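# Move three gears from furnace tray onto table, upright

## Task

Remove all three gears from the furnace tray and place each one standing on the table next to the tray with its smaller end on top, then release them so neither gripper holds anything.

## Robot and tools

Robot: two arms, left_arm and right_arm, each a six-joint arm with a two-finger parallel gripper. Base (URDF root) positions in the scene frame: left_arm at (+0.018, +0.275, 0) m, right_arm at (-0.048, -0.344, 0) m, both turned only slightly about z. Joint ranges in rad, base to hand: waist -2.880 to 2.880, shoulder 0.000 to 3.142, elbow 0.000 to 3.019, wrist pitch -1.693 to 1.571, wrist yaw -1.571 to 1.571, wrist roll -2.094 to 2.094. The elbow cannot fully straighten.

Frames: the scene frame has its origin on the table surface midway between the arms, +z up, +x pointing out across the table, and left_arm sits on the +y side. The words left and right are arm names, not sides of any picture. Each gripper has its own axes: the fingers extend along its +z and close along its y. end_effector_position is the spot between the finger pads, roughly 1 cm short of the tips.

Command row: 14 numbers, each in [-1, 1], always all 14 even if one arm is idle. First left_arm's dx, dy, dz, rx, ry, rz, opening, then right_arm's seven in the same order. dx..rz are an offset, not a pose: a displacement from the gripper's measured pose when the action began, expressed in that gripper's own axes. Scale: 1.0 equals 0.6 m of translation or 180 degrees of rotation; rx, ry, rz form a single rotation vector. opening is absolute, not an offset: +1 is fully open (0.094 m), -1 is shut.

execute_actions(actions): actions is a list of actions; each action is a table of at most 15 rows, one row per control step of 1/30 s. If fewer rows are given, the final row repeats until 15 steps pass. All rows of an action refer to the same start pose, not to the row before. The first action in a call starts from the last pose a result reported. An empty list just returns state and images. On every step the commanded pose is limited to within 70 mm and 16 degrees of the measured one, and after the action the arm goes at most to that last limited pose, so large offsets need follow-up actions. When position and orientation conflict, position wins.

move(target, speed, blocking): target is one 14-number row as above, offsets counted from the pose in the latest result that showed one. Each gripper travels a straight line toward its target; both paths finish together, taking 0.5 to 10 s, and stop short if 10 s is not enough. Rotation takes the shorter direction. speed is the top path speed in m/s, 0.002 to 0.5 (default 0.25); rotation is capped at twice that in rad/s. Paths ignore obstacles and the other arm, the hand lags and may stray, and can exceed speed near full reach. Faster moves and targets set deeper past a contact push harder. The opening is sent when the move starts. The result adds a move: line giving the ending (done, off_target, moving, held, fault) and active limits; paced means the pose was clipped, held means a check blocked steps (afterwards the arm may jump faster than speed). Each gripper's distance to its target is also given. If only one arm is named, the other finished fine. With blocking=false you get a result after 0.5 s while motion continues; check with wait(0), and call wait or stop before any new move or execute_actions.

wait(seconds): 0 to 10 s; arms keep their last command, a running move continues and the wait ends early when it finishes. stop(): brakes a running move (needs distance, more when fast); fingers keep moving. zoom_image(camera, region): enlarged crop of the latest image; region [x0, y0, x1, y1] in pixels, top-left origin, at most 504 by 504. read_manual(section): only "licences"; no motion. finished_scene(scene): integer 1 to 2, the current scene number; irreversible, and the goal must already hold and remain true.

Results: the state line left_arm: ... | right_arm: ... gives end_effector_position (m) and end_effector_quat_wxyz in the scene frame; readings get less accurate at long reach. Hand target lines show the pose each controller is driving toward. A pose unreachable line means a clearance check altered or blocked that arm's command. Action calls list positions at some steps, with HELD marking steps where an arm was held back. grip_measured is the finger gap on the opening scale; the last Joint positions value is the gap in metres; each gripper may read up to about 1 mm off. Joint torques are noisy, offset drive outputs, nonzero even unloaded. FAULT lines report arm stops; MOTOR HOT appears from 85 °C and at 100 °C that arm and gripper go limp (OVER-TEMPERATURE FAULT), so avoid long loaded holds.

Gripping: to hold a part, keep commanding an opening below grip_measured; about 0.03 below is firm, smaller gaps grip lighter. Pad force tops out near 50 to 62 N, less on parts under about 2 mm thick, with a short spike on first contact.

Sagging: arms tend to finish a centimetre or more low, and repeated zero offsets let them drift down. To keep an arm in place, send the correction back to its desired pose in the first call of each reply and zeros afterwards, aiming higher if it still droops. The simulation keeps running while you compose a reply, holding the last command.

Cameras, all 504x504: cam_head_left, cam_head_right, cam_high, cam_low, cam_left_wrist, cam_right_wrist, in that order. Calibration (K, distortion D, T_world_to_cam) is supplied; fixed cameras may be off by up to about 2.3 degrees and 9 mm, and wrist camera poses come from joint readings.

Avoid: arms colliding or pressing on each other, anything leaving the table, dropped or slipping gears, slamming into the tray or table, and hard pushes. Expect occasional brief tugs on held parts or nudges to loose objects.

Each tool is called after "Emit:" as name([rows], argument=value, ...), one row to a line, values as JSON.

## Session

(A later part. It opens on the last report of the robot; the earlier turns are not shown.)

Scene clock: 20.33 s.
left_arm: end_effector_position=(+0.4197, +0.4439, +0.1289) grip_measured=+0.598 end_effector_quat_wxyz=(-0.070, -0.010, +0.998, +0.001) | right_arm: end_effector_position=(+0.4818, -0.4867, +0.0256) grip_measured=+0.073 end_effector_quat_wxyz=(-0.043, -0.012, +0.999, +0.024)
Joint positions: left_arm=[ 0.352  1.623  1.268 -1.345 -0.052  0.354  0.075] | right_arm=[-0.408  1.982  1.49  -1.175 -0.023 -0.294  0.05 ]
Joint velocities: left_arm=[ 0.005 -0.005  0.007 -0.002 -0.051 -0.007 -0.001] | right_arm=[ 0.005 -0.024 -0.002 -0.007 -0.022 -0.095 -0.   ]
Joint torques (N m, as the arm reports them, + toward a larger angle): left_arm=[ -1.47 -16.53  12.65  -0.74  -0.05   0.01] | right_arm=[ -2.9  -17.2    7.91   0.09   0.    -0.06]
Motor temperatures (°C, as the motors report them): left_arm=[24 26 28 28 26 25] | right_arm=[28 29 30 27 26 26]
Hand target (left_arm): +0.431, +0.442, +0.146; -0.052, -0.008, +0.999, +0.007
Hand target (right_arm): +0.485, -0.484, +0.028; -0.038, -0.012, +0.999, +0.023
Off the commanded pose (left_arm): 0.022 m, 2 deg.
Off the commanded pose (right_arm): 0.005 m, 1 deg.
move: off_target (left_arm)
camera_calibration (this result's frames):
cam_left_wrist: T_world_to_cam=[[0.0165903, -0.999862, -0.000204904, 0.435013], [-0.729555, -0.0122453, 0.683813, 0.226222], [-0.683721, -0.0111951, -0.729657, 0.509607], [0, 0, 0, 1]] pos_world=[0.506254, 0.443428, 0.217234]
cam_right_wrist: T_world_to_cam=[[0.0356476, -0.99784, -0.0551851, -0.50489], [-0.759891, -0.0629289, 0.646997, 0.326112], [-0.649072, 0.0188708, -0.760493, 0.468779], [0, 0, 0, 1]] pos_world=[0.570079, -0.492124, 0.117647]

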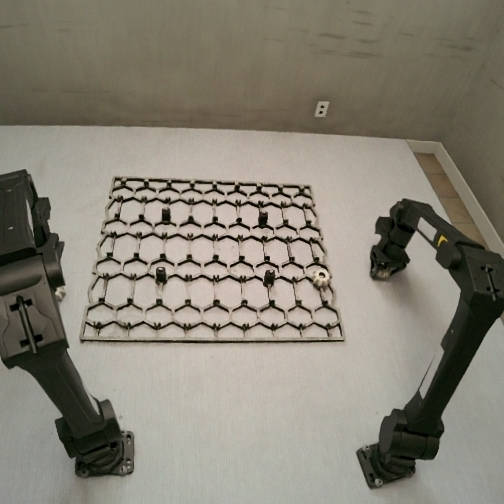

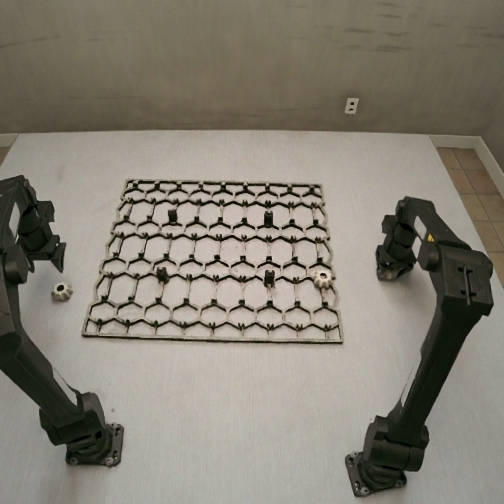

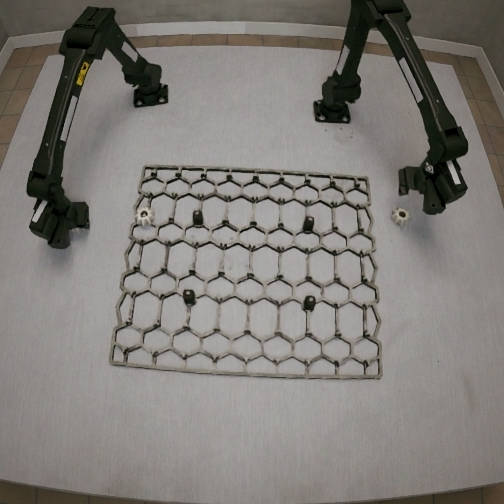

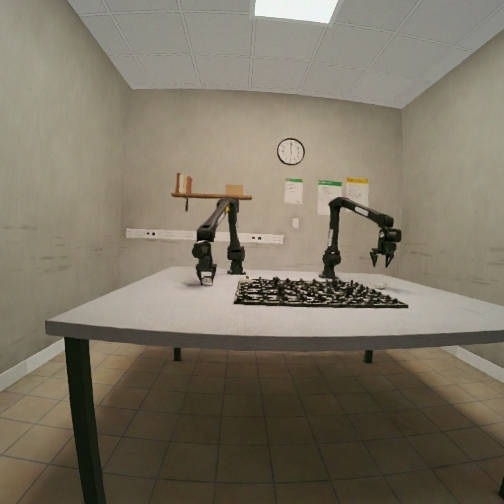

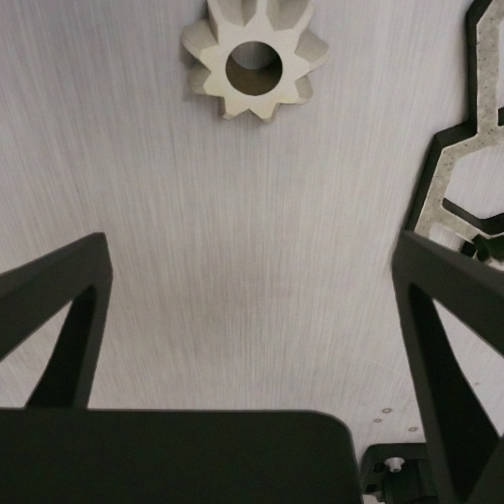

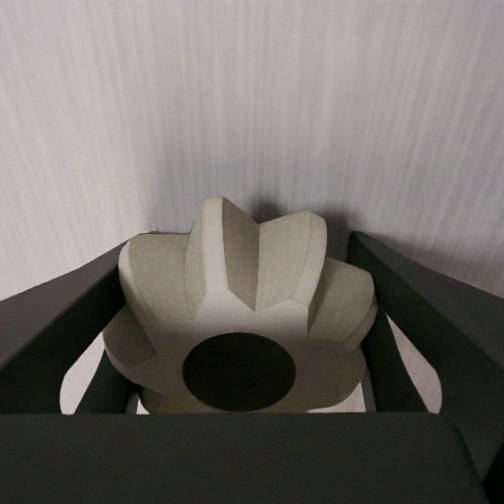

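Emit:
move(target=[0,0,-0.03,0,0,0,0.6,0,0,0.008,0,0,0,-0.3], speed=0.05)

Emit:
move(target=[0,0,0,0,0,0,0.6,0,0,0,0,0,0,0.5])

Emit:
move(target=[0,0,0,0,0,0,0.6,0,0,-0.25,0,0,0,0.5], speed=0.2)

Emit:
move(target=[0,0,0,0,0,0,0.6,0.04,0.335,-0.05,0,0,0,0.5], speed=0.3)

Scene clock: 21.27 s.
left_arm: end_effector_position=(+0.4118, +0.4408, +0.1302) grip_measured=+0.598 end_effector_quat_wxyz=(-0.086, -0.010, +0.996, -0.005) | right_arm: end_effector_position=(+0.4818, -0.4867, +0.0256) grip_measured=+0.073 end_effector_quat_wxyz=(-0.043, -0.012, +0.999, +0.024)
Joint positions: left_arm=[ 0.352  1.623  1.268 -1.38  -0.052  0.354  0.075] | right_arm=[-0.408  1.982  1.49  -1.175 -0.023 -0.294  0.05 ]
Joint velocities: left_arm=[-0.005  0.005  0.012  0.012  0.022 -0.051  0.001] | right_arm=[-0.005 -0.005 -0.002  0.007 -0.095  0.007 -0.   ]
Joint torques (N m, as the arm reports them, + toward a larger angle): left_arm=[ -0.42 -16.36  12.62  -0.67  -0.09   0.02] | right_arm=[ -2.24 -18.62   7.07   0.21  -0.01  -0.09]
Motor temperatures (°C, as the motors report them): left_arm=[24 26 28 28 26 25] | right_arm=[28 29 30 27 26 26]
Hand target (left_arm): +0.422, +0.444, +0.147; -0.070, -0.010, +0.998, +0.001
Hand target (right_arm): +0.481, -0.486, +0.021; -0.043, -0.012, +0.999, +0.024
Off the commanded pose (left_arm): 0.020 m, 2 deg.
Off the commanded pose (right_arm): 0.005 m, 0 deg.
move: off_target (left_arm)
camera_calibration (this result's frames):
cam_left_wrist: T_world_to_cam=[[0.0167859, -0.999785, 0.0121969, 0.430271], [-0.706862, -0.00323859, 0.707344, 0.203156], [-0.707152, -0.0204949, -0.706764, 0.515847], [0, 0, 0, 1]] pos_world=[0.501164, 0.441408, 0.215633]
cam_right_wrist: T_world_to_cam=[[0.0356476, -0.99784, -0.0551851, -0.50489], [-0.759891, -0.0629289, 0.646997, 0.326112], [-0.649072, 0.0188708, -0.760493, 0.468779], [0, 0, 0, 1]] pos_world=[0.570079, -0.492124, 0.117647]

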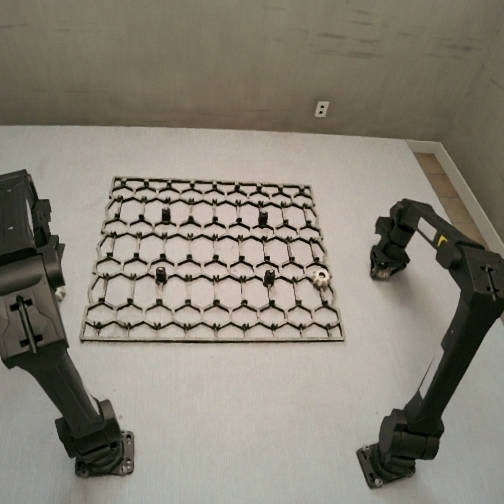

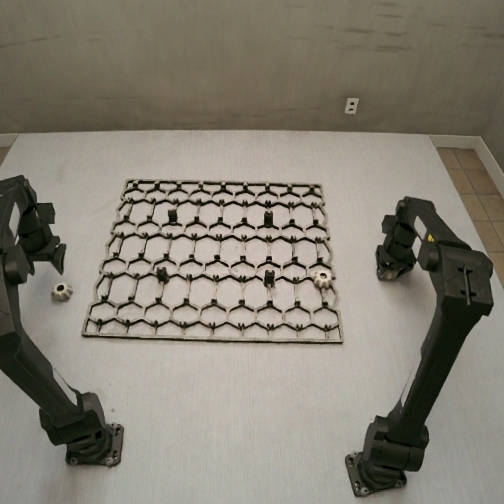

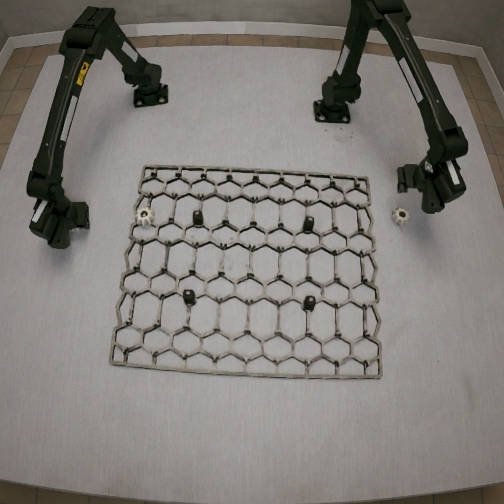

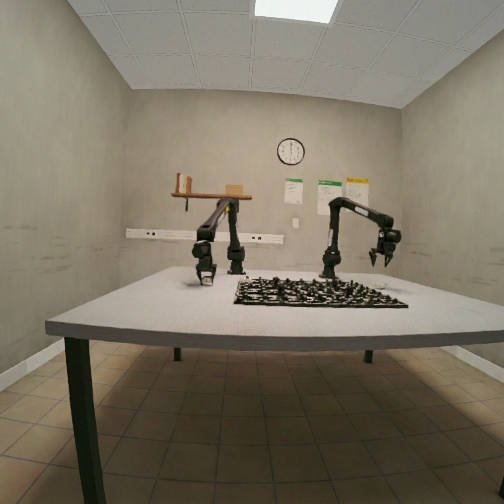

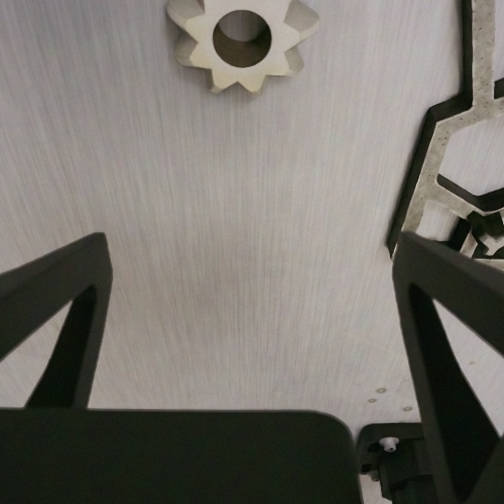

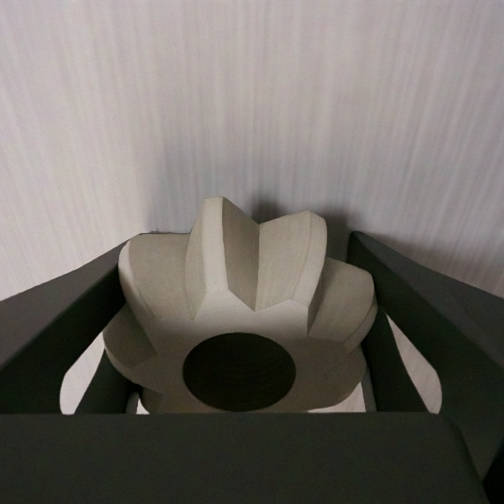

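Scene clock: 21.77 s.
left_arm: end_effector_position=(+0.4118, +0.4408, +0.1302) grip_measured=+0.598 end_effector_quat_wxyz=(-0.086, -0.010, +0.996, -0.005) | right_arm: end_effector_position=(+0.4818, -0.4867, +0.0256) grip_measured=+0.498 end_effector_quat_wxyz=(-0.043, -0.012, +0.999, +0.024)
Joint positions: left_arm=[ 0.352  1.623  1.268 -1.38  -0.052  0.354  0.075] | right_arm=[-0.408  1.982  1.49  -1.175 -0.023 -0.294  0.07 ]
Joint velocities: left_arm=[ 0.005 -0.005  0.007  0.002  0.007 -0.051 -0.   ] | right_arm=[-0.005 -0.015 -0.012  0.007  0.022 -0.007 -0.001]
Joint torques (N m, as the arm reports them, + toward a larger angle): left_arm=[ -0.38 -15.04   9.33  -0.17  -0.09   0.04] | right_arm=[ -3.22 -16.78   7.85  -0.33   0.02  -0.08]
Motor temperatures (°C, as the motors report them): left_arm=[24 26 28 28 26 25] | right_arm=[28 29 30 27 26 26]
Hand target (left_arm): +0.412, +0.441, +0.130; -0.086, -0.010, +0.996, -0.005
Hand target (right_arm): +0.482, -0.487, +0.026; -0.043, -0.012, +0.999, +0.024
Off the commanded pose (left_arm): 0.000 m, 0 deg.
Off the commanded pose (right_arm): 0.000 m, 0 deg.
move: done
camera_calibration (this result's frames):
cam_left_wrist: T_world_to_cam=[[0.0167859, -0.999785, 0.0121969, 0.430271], [-0.706862, -0.00323859, 0.707344, 0.203156], [-0.707152, -0.0204949, -0.706764, 0.515847], [0, 0, 0, 1]] pos_world=[0.501164, 0.441408, 0.215633]
cam_right_wrist: T_world_to_cam=[[0.0356168, -0.997821, -0.0555469, -0.504794], [-0.759959, -0.063138, 0.646898, 0.326062], [-0.648995, 0.0191729, -0.760551, 0.468901], [0, 0, 0, 1]] pos_world=[0.570087, -0.492097, 0.117655]

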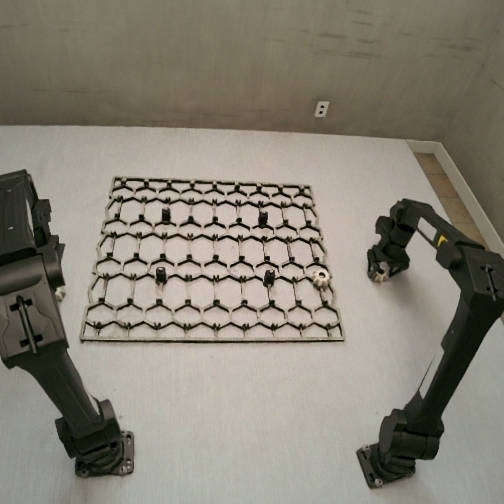

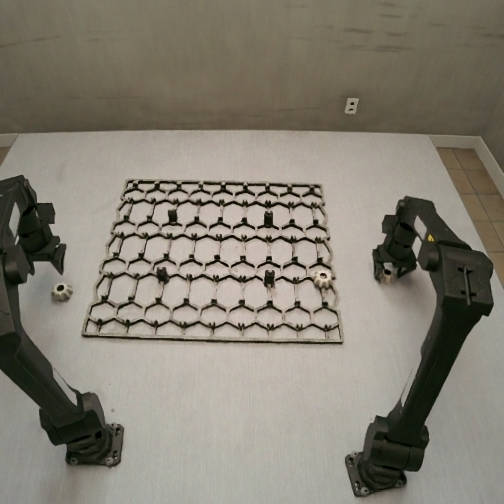

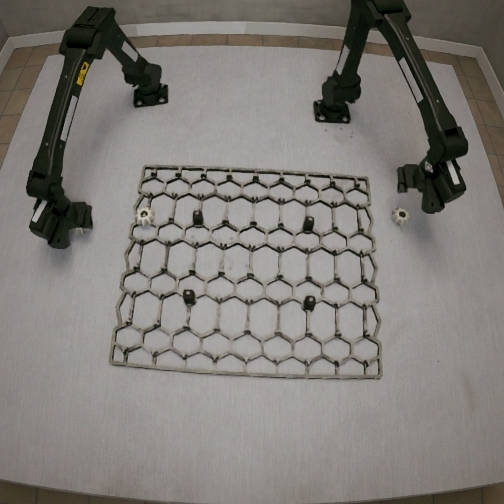

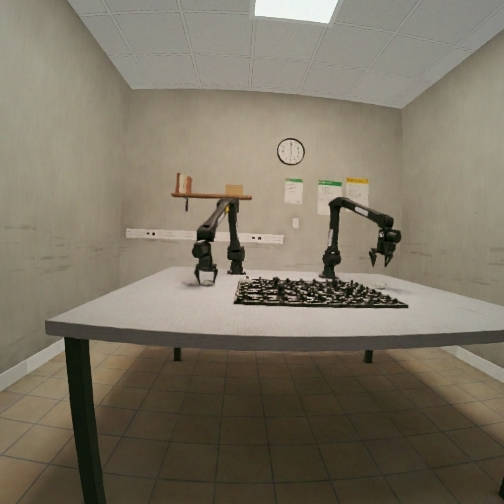

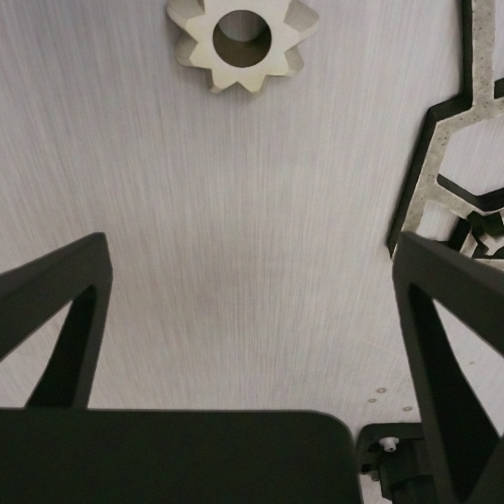

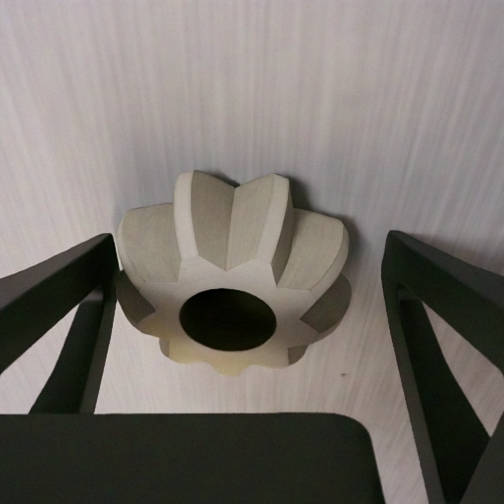

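Scene clock: 23.00 s.
left_arm: end_effector_position=(+0.4118, +0.4408, +0.1302) grip_measured=+0.598 end_effector_quat_wxyz=(-0.086, -0.010, +0.996, -0.005) | right_arm: end_effector_position=(+0.4823, -0.4868, +0.1475) grip_measured=+0.498 end_effector_quat_wxyz=(-0.072, -0.012, +0.997, +0.033)
Joint positions: left_arm=[ 0.352  1.623  1.268 -1.38  -0.052  0.354  0.075] | right_arm=[-0.408  1.912  1.716 -1.531 -0.023 -0.294  0.07 ]
Joint velocities: left_arm=[-0.005 -0.005  0.012  0.002  0.022 -0.081  0.002] | right_arm=[ 0.005 -0.005  0.002  0.007  0.066 -0.007 -0.   ]
Joint torques (N m, as the arm reports them, + toward a larger angle): left_arm=[ -0.19 -15.34   9.34  -0.2   -0.07   0.  ] | right_arm=[ -4.06 -20.06  12.64  -0.65   0.06  -0.15]
Motor temperatures (°C, as the motors report them): left_arm=[24 26 28 28 26 25] | right_arm=[28 29 30 27 26 26]
Hand target (left_arm): +0.412, +0.441, +0.130; -0.086, -0.010, +0.996, -0.005
Hand target (right_arm): +0.493, -0.494, +0.175; -0.043, -0.012, +0.999, +0.024
Off the commanded pose (left_arm): 0.000 m, 0 deg.
Off the commanded pose (right_arm): 0.031 m, 3 deg.
move: off_target (right_arm); limits=paced
camera_calibration (this result's frames):
cam_left_wrist: T_world_to_cam=[[0.0167859, -0.999785, 0.0121969, 0.430271], [-0.706862, -0.00323859, 0.707344, 0.203156], [-0.707152, -0.0204949, -0.706764, 0.515847], [0, 0, 0, 1]] pos_world=[0.501164, 0.441408, 0.215633]
cam_right_wrist: T_world_to_cam=[[0.031867, -0.996788, -0.073467, -0.493219], [-0.721136, -0.0738252, 0.688849, 0.217471], [-0.692061, 0.0310281, -0.721172, 0.582624], [0, 0, 0, 1]] pos_world=[0.575755, -0.493657, 0.234133]

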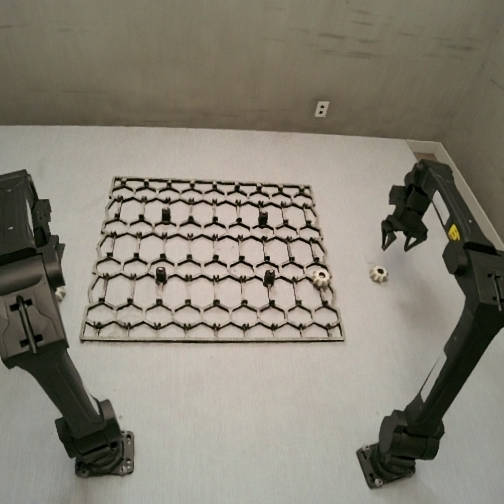

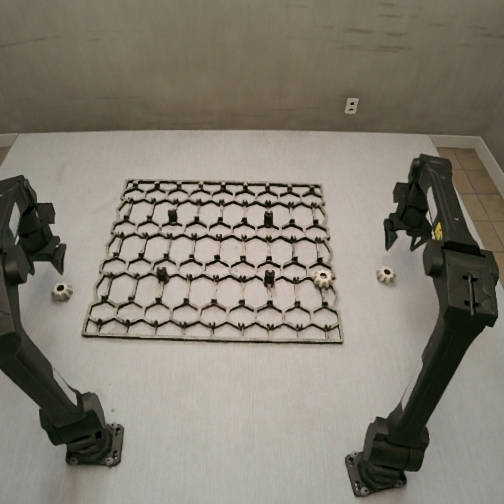

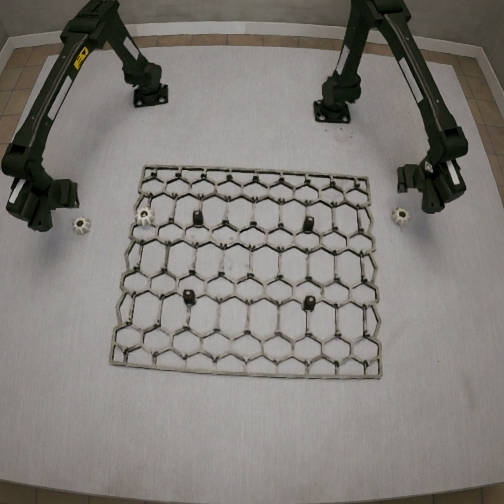

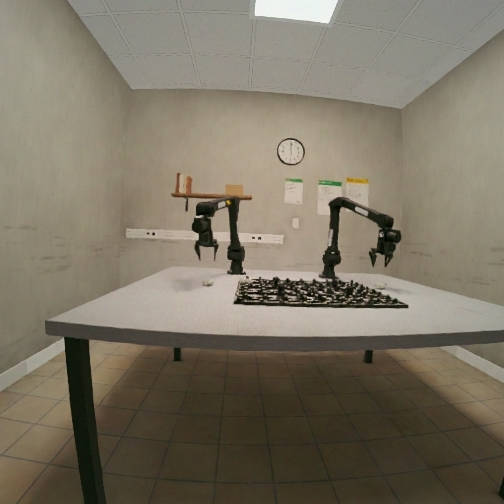

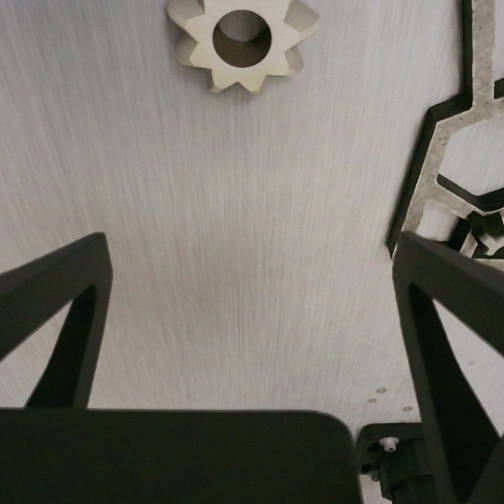

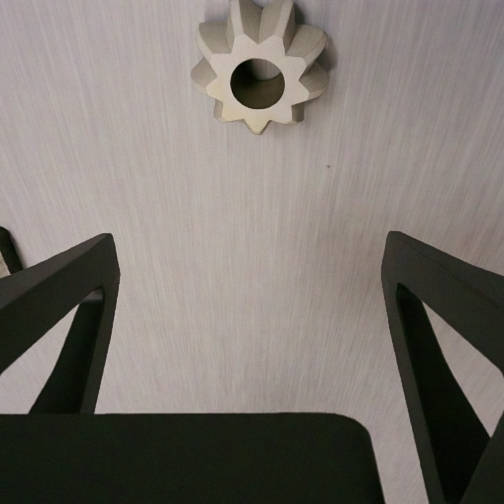

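Scene clock: 24.30 s.
left_arm: end_effector_position=(+0.4118, +0.4408, +0.1302) grip_measured=+0.598 end_effector_quat_wxyz=(-0.086, -0.010, +0.996, -0.005) | right_arm: end_effector_position=(+0.4593, -0.2847, +0.1792) grip_measured=+0.498 end_effector_quat_wxyz=(-0.084, -0.021, +0.996, +0.035)
Joint positions: left_arm=[ 0.352  1.623  1.268 -1.38  -0.052  0.354  0.075] | right_arm=[-0.048  1.8    1.635 -1.57  -0.081  0.042  0.07 ]
Joint velocities: left_arm=[-0.015 -0.015  0.022 -0.012  0.022 -0.037 -0.001] | right_arm=[-0.005 -0.015 -0.017 -0.032  0.022  0.081 -0.001]
Joint torques (N m, as the arm reports them, + toward a larger angle): left_arm=[ -0.82 -15.     9.42  -0.25  -0.11   0.05] | right_arm=[ -4.22 -18.37   9.64  -0.84  -0.07   0.  ]
Motor temperatures (°C, as the motors report them): left_arm=[24 26 28 28 26 25] | right_arm=[28 29 30 27 26 26]
Hand target (left_arm): +0.412, +0.441, +0.130; -0.086, -0.010, +0.996, -0.005
Hand target (right_arm): +0.460, -0.289, +0.196; -0.070, -0.012, +0.997, +0.036
Off the commanded pose (left_arm): 0.000 m, 0 deg.
Off the commanded pose (right_arm): 0.015 m, 2 deg.
move: off_target (right_arm)
camera_calibration (this result's frames):
cam_left_wrist: T_world_to_cam=[[0.0167859, -0.999785, 0.0121969, 0.430271], [-0.706862, -0.00323859, 0.707344, 0.203156], [-0.707152, -0.0204949, -0.706764, 0.515847], [0, 0, 0, 1]] pos_world=[0.501164, 0.441408, 0.215633]
cam_right_wrist: T_world_to_cam=[[0.0499041, -0.995573, -0.0796482, -0.295501], [-0.702453, -0.0916769, 0.705801, 0.177285], [-0.709978, 0.0207268, -0.703919, 0.585564], [0, 0, 0, 1]] pos_world=[0.555019, -0.290077, 0.263526]

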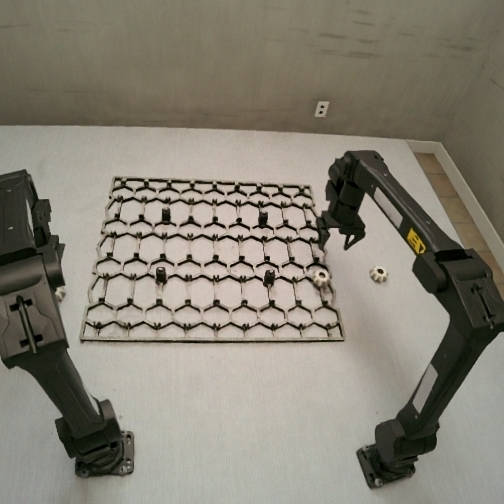

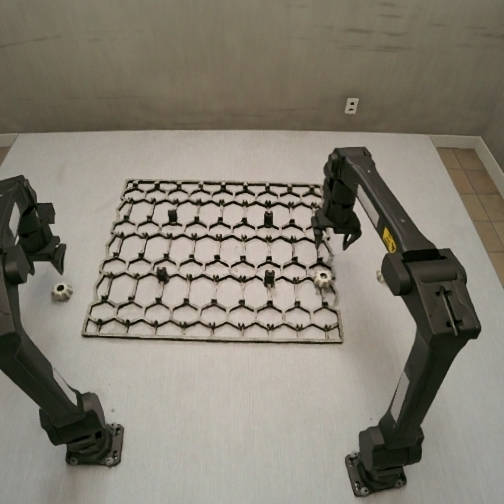

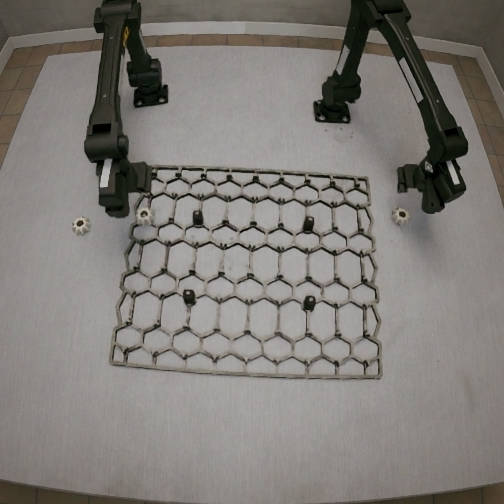

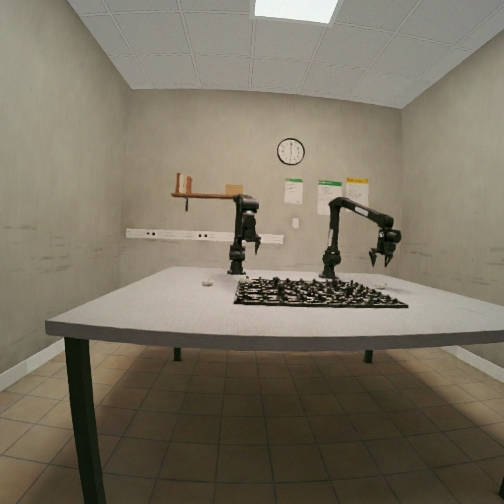

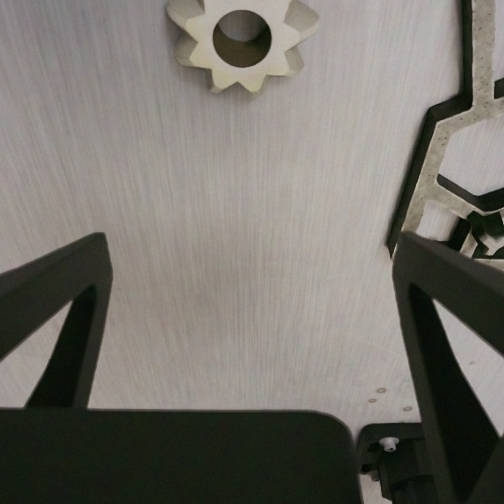

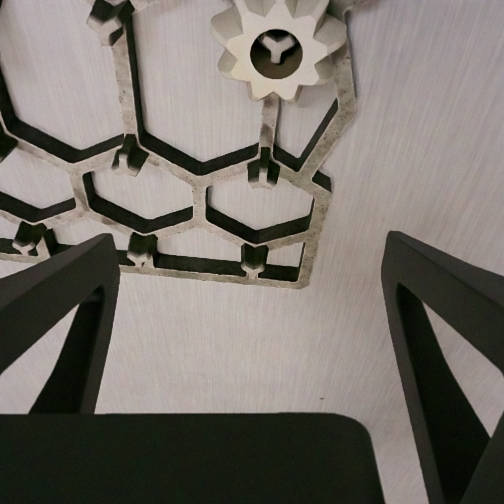

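Emit:
move(target=[0,0,0,0,0,0,0.6,-0.028,-0.005,0.16,0,-0.053,0,0.5], speed=0.15)

Scene clock: 25.63 s.
left_arm: end_effector_position=(+0.4118, +0.4408, +0.1302) grip_measured=+0.598 end_effector_quat_wxyz=(-0.086, -0.010, +0.996, -0.005) | right_arm: end_effector_position=(+0.4575, -0.2854, +0.0695) grip_measured=+0.498 end_effector_quat_wxyz=(-0.018, -0.016, +0.999, +0.037)
Joint positions: left_arm=[ 0.352  1.623  1.268 -1.38  -0.052  0.354  0.075] | right_arm=[-0.048  1.8    1.341 -1.142 -0.077  0.058  0.07 ]
Joint velocities: left_arm=[-0.005 -0.015  0.012 -0.012 -0.081 -0.007 -0.001] | right_arm=[-0.005 -0.005 -0.002  0.007 -0.007 -0.022 -0.001]
Joint torques (N m, as the arm reports them, + toward a larger angle): left_arm=[ -0.61 -15.05   9.39  -0.24  -0.08   0.05] | right_arm=[ -1.58 -18.66   7.76   0.08   0.1   -0.02]
Motor temperatures (°C, as the motors report them): left_arm=[24 26 28 28 26 25] | right_arm=[28 29 30 27 26 26]
Hand target (left_arm): +0.412, +0.441, +0.130; -0.086, -0.010, +0.996, -0.005
Hand target (right_arm): +0.460, -0.280, +0.082; -0.001, -0.018, +0.999, +0.036
Off the commanded pose (left_arm): 0.000 m, 0 deg.
Off the commanded pose (right_arm): 0.013 m, 2 deg.
move: off_target (right_arm)
camera_calibration (this result's frames):
cam_left_wrist: T_world_to_cam=[[0.0167859, -0.999785, 0.0121969, 0.430271], [-0.706862, -0.00323859, 0.707344, 0.203156], [-0.707152, -0.0204949, -0.706764, 0.515847], [0, 0, 0, 1]] pos_world=[0.501164, 0.441408, 0.215633]
cam_right_wrist: T_world_to_cam=[[0.0445545, -0.995766, -0.0804062, -0.302462], [-0.790447, -0.0843571, 0.606694, 0.302654], [-0.610908, 0.0365259, -0.790859, 0.472239], [0, 0, 0, 1]] pos_world=[0.541202, -0.2929, 0.165536]

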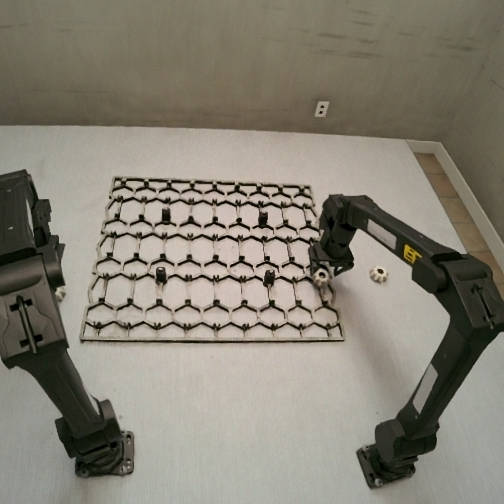

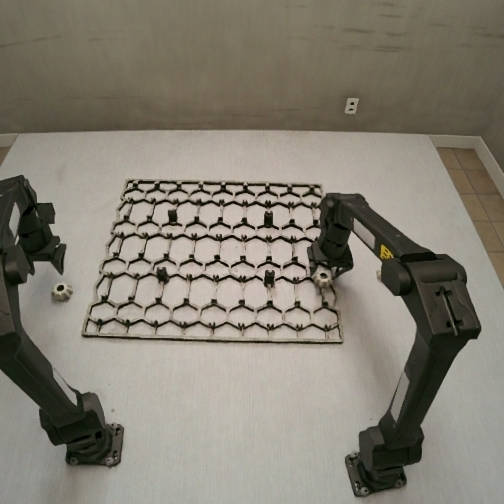

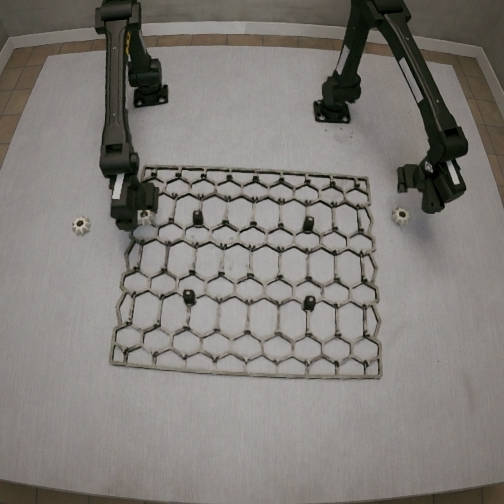

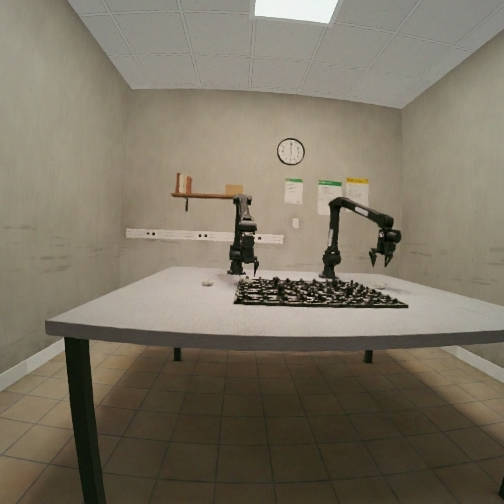

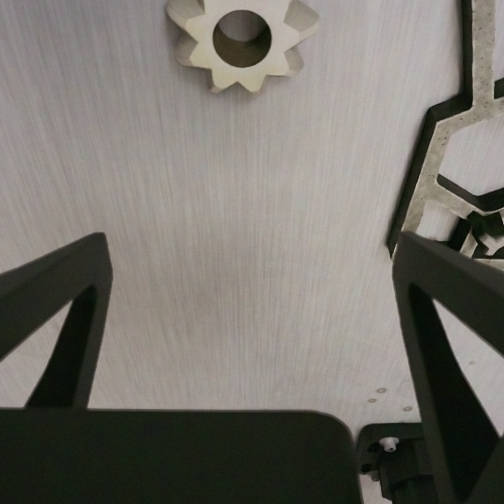

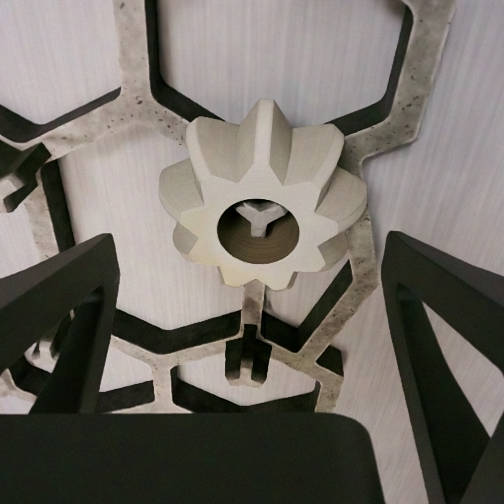

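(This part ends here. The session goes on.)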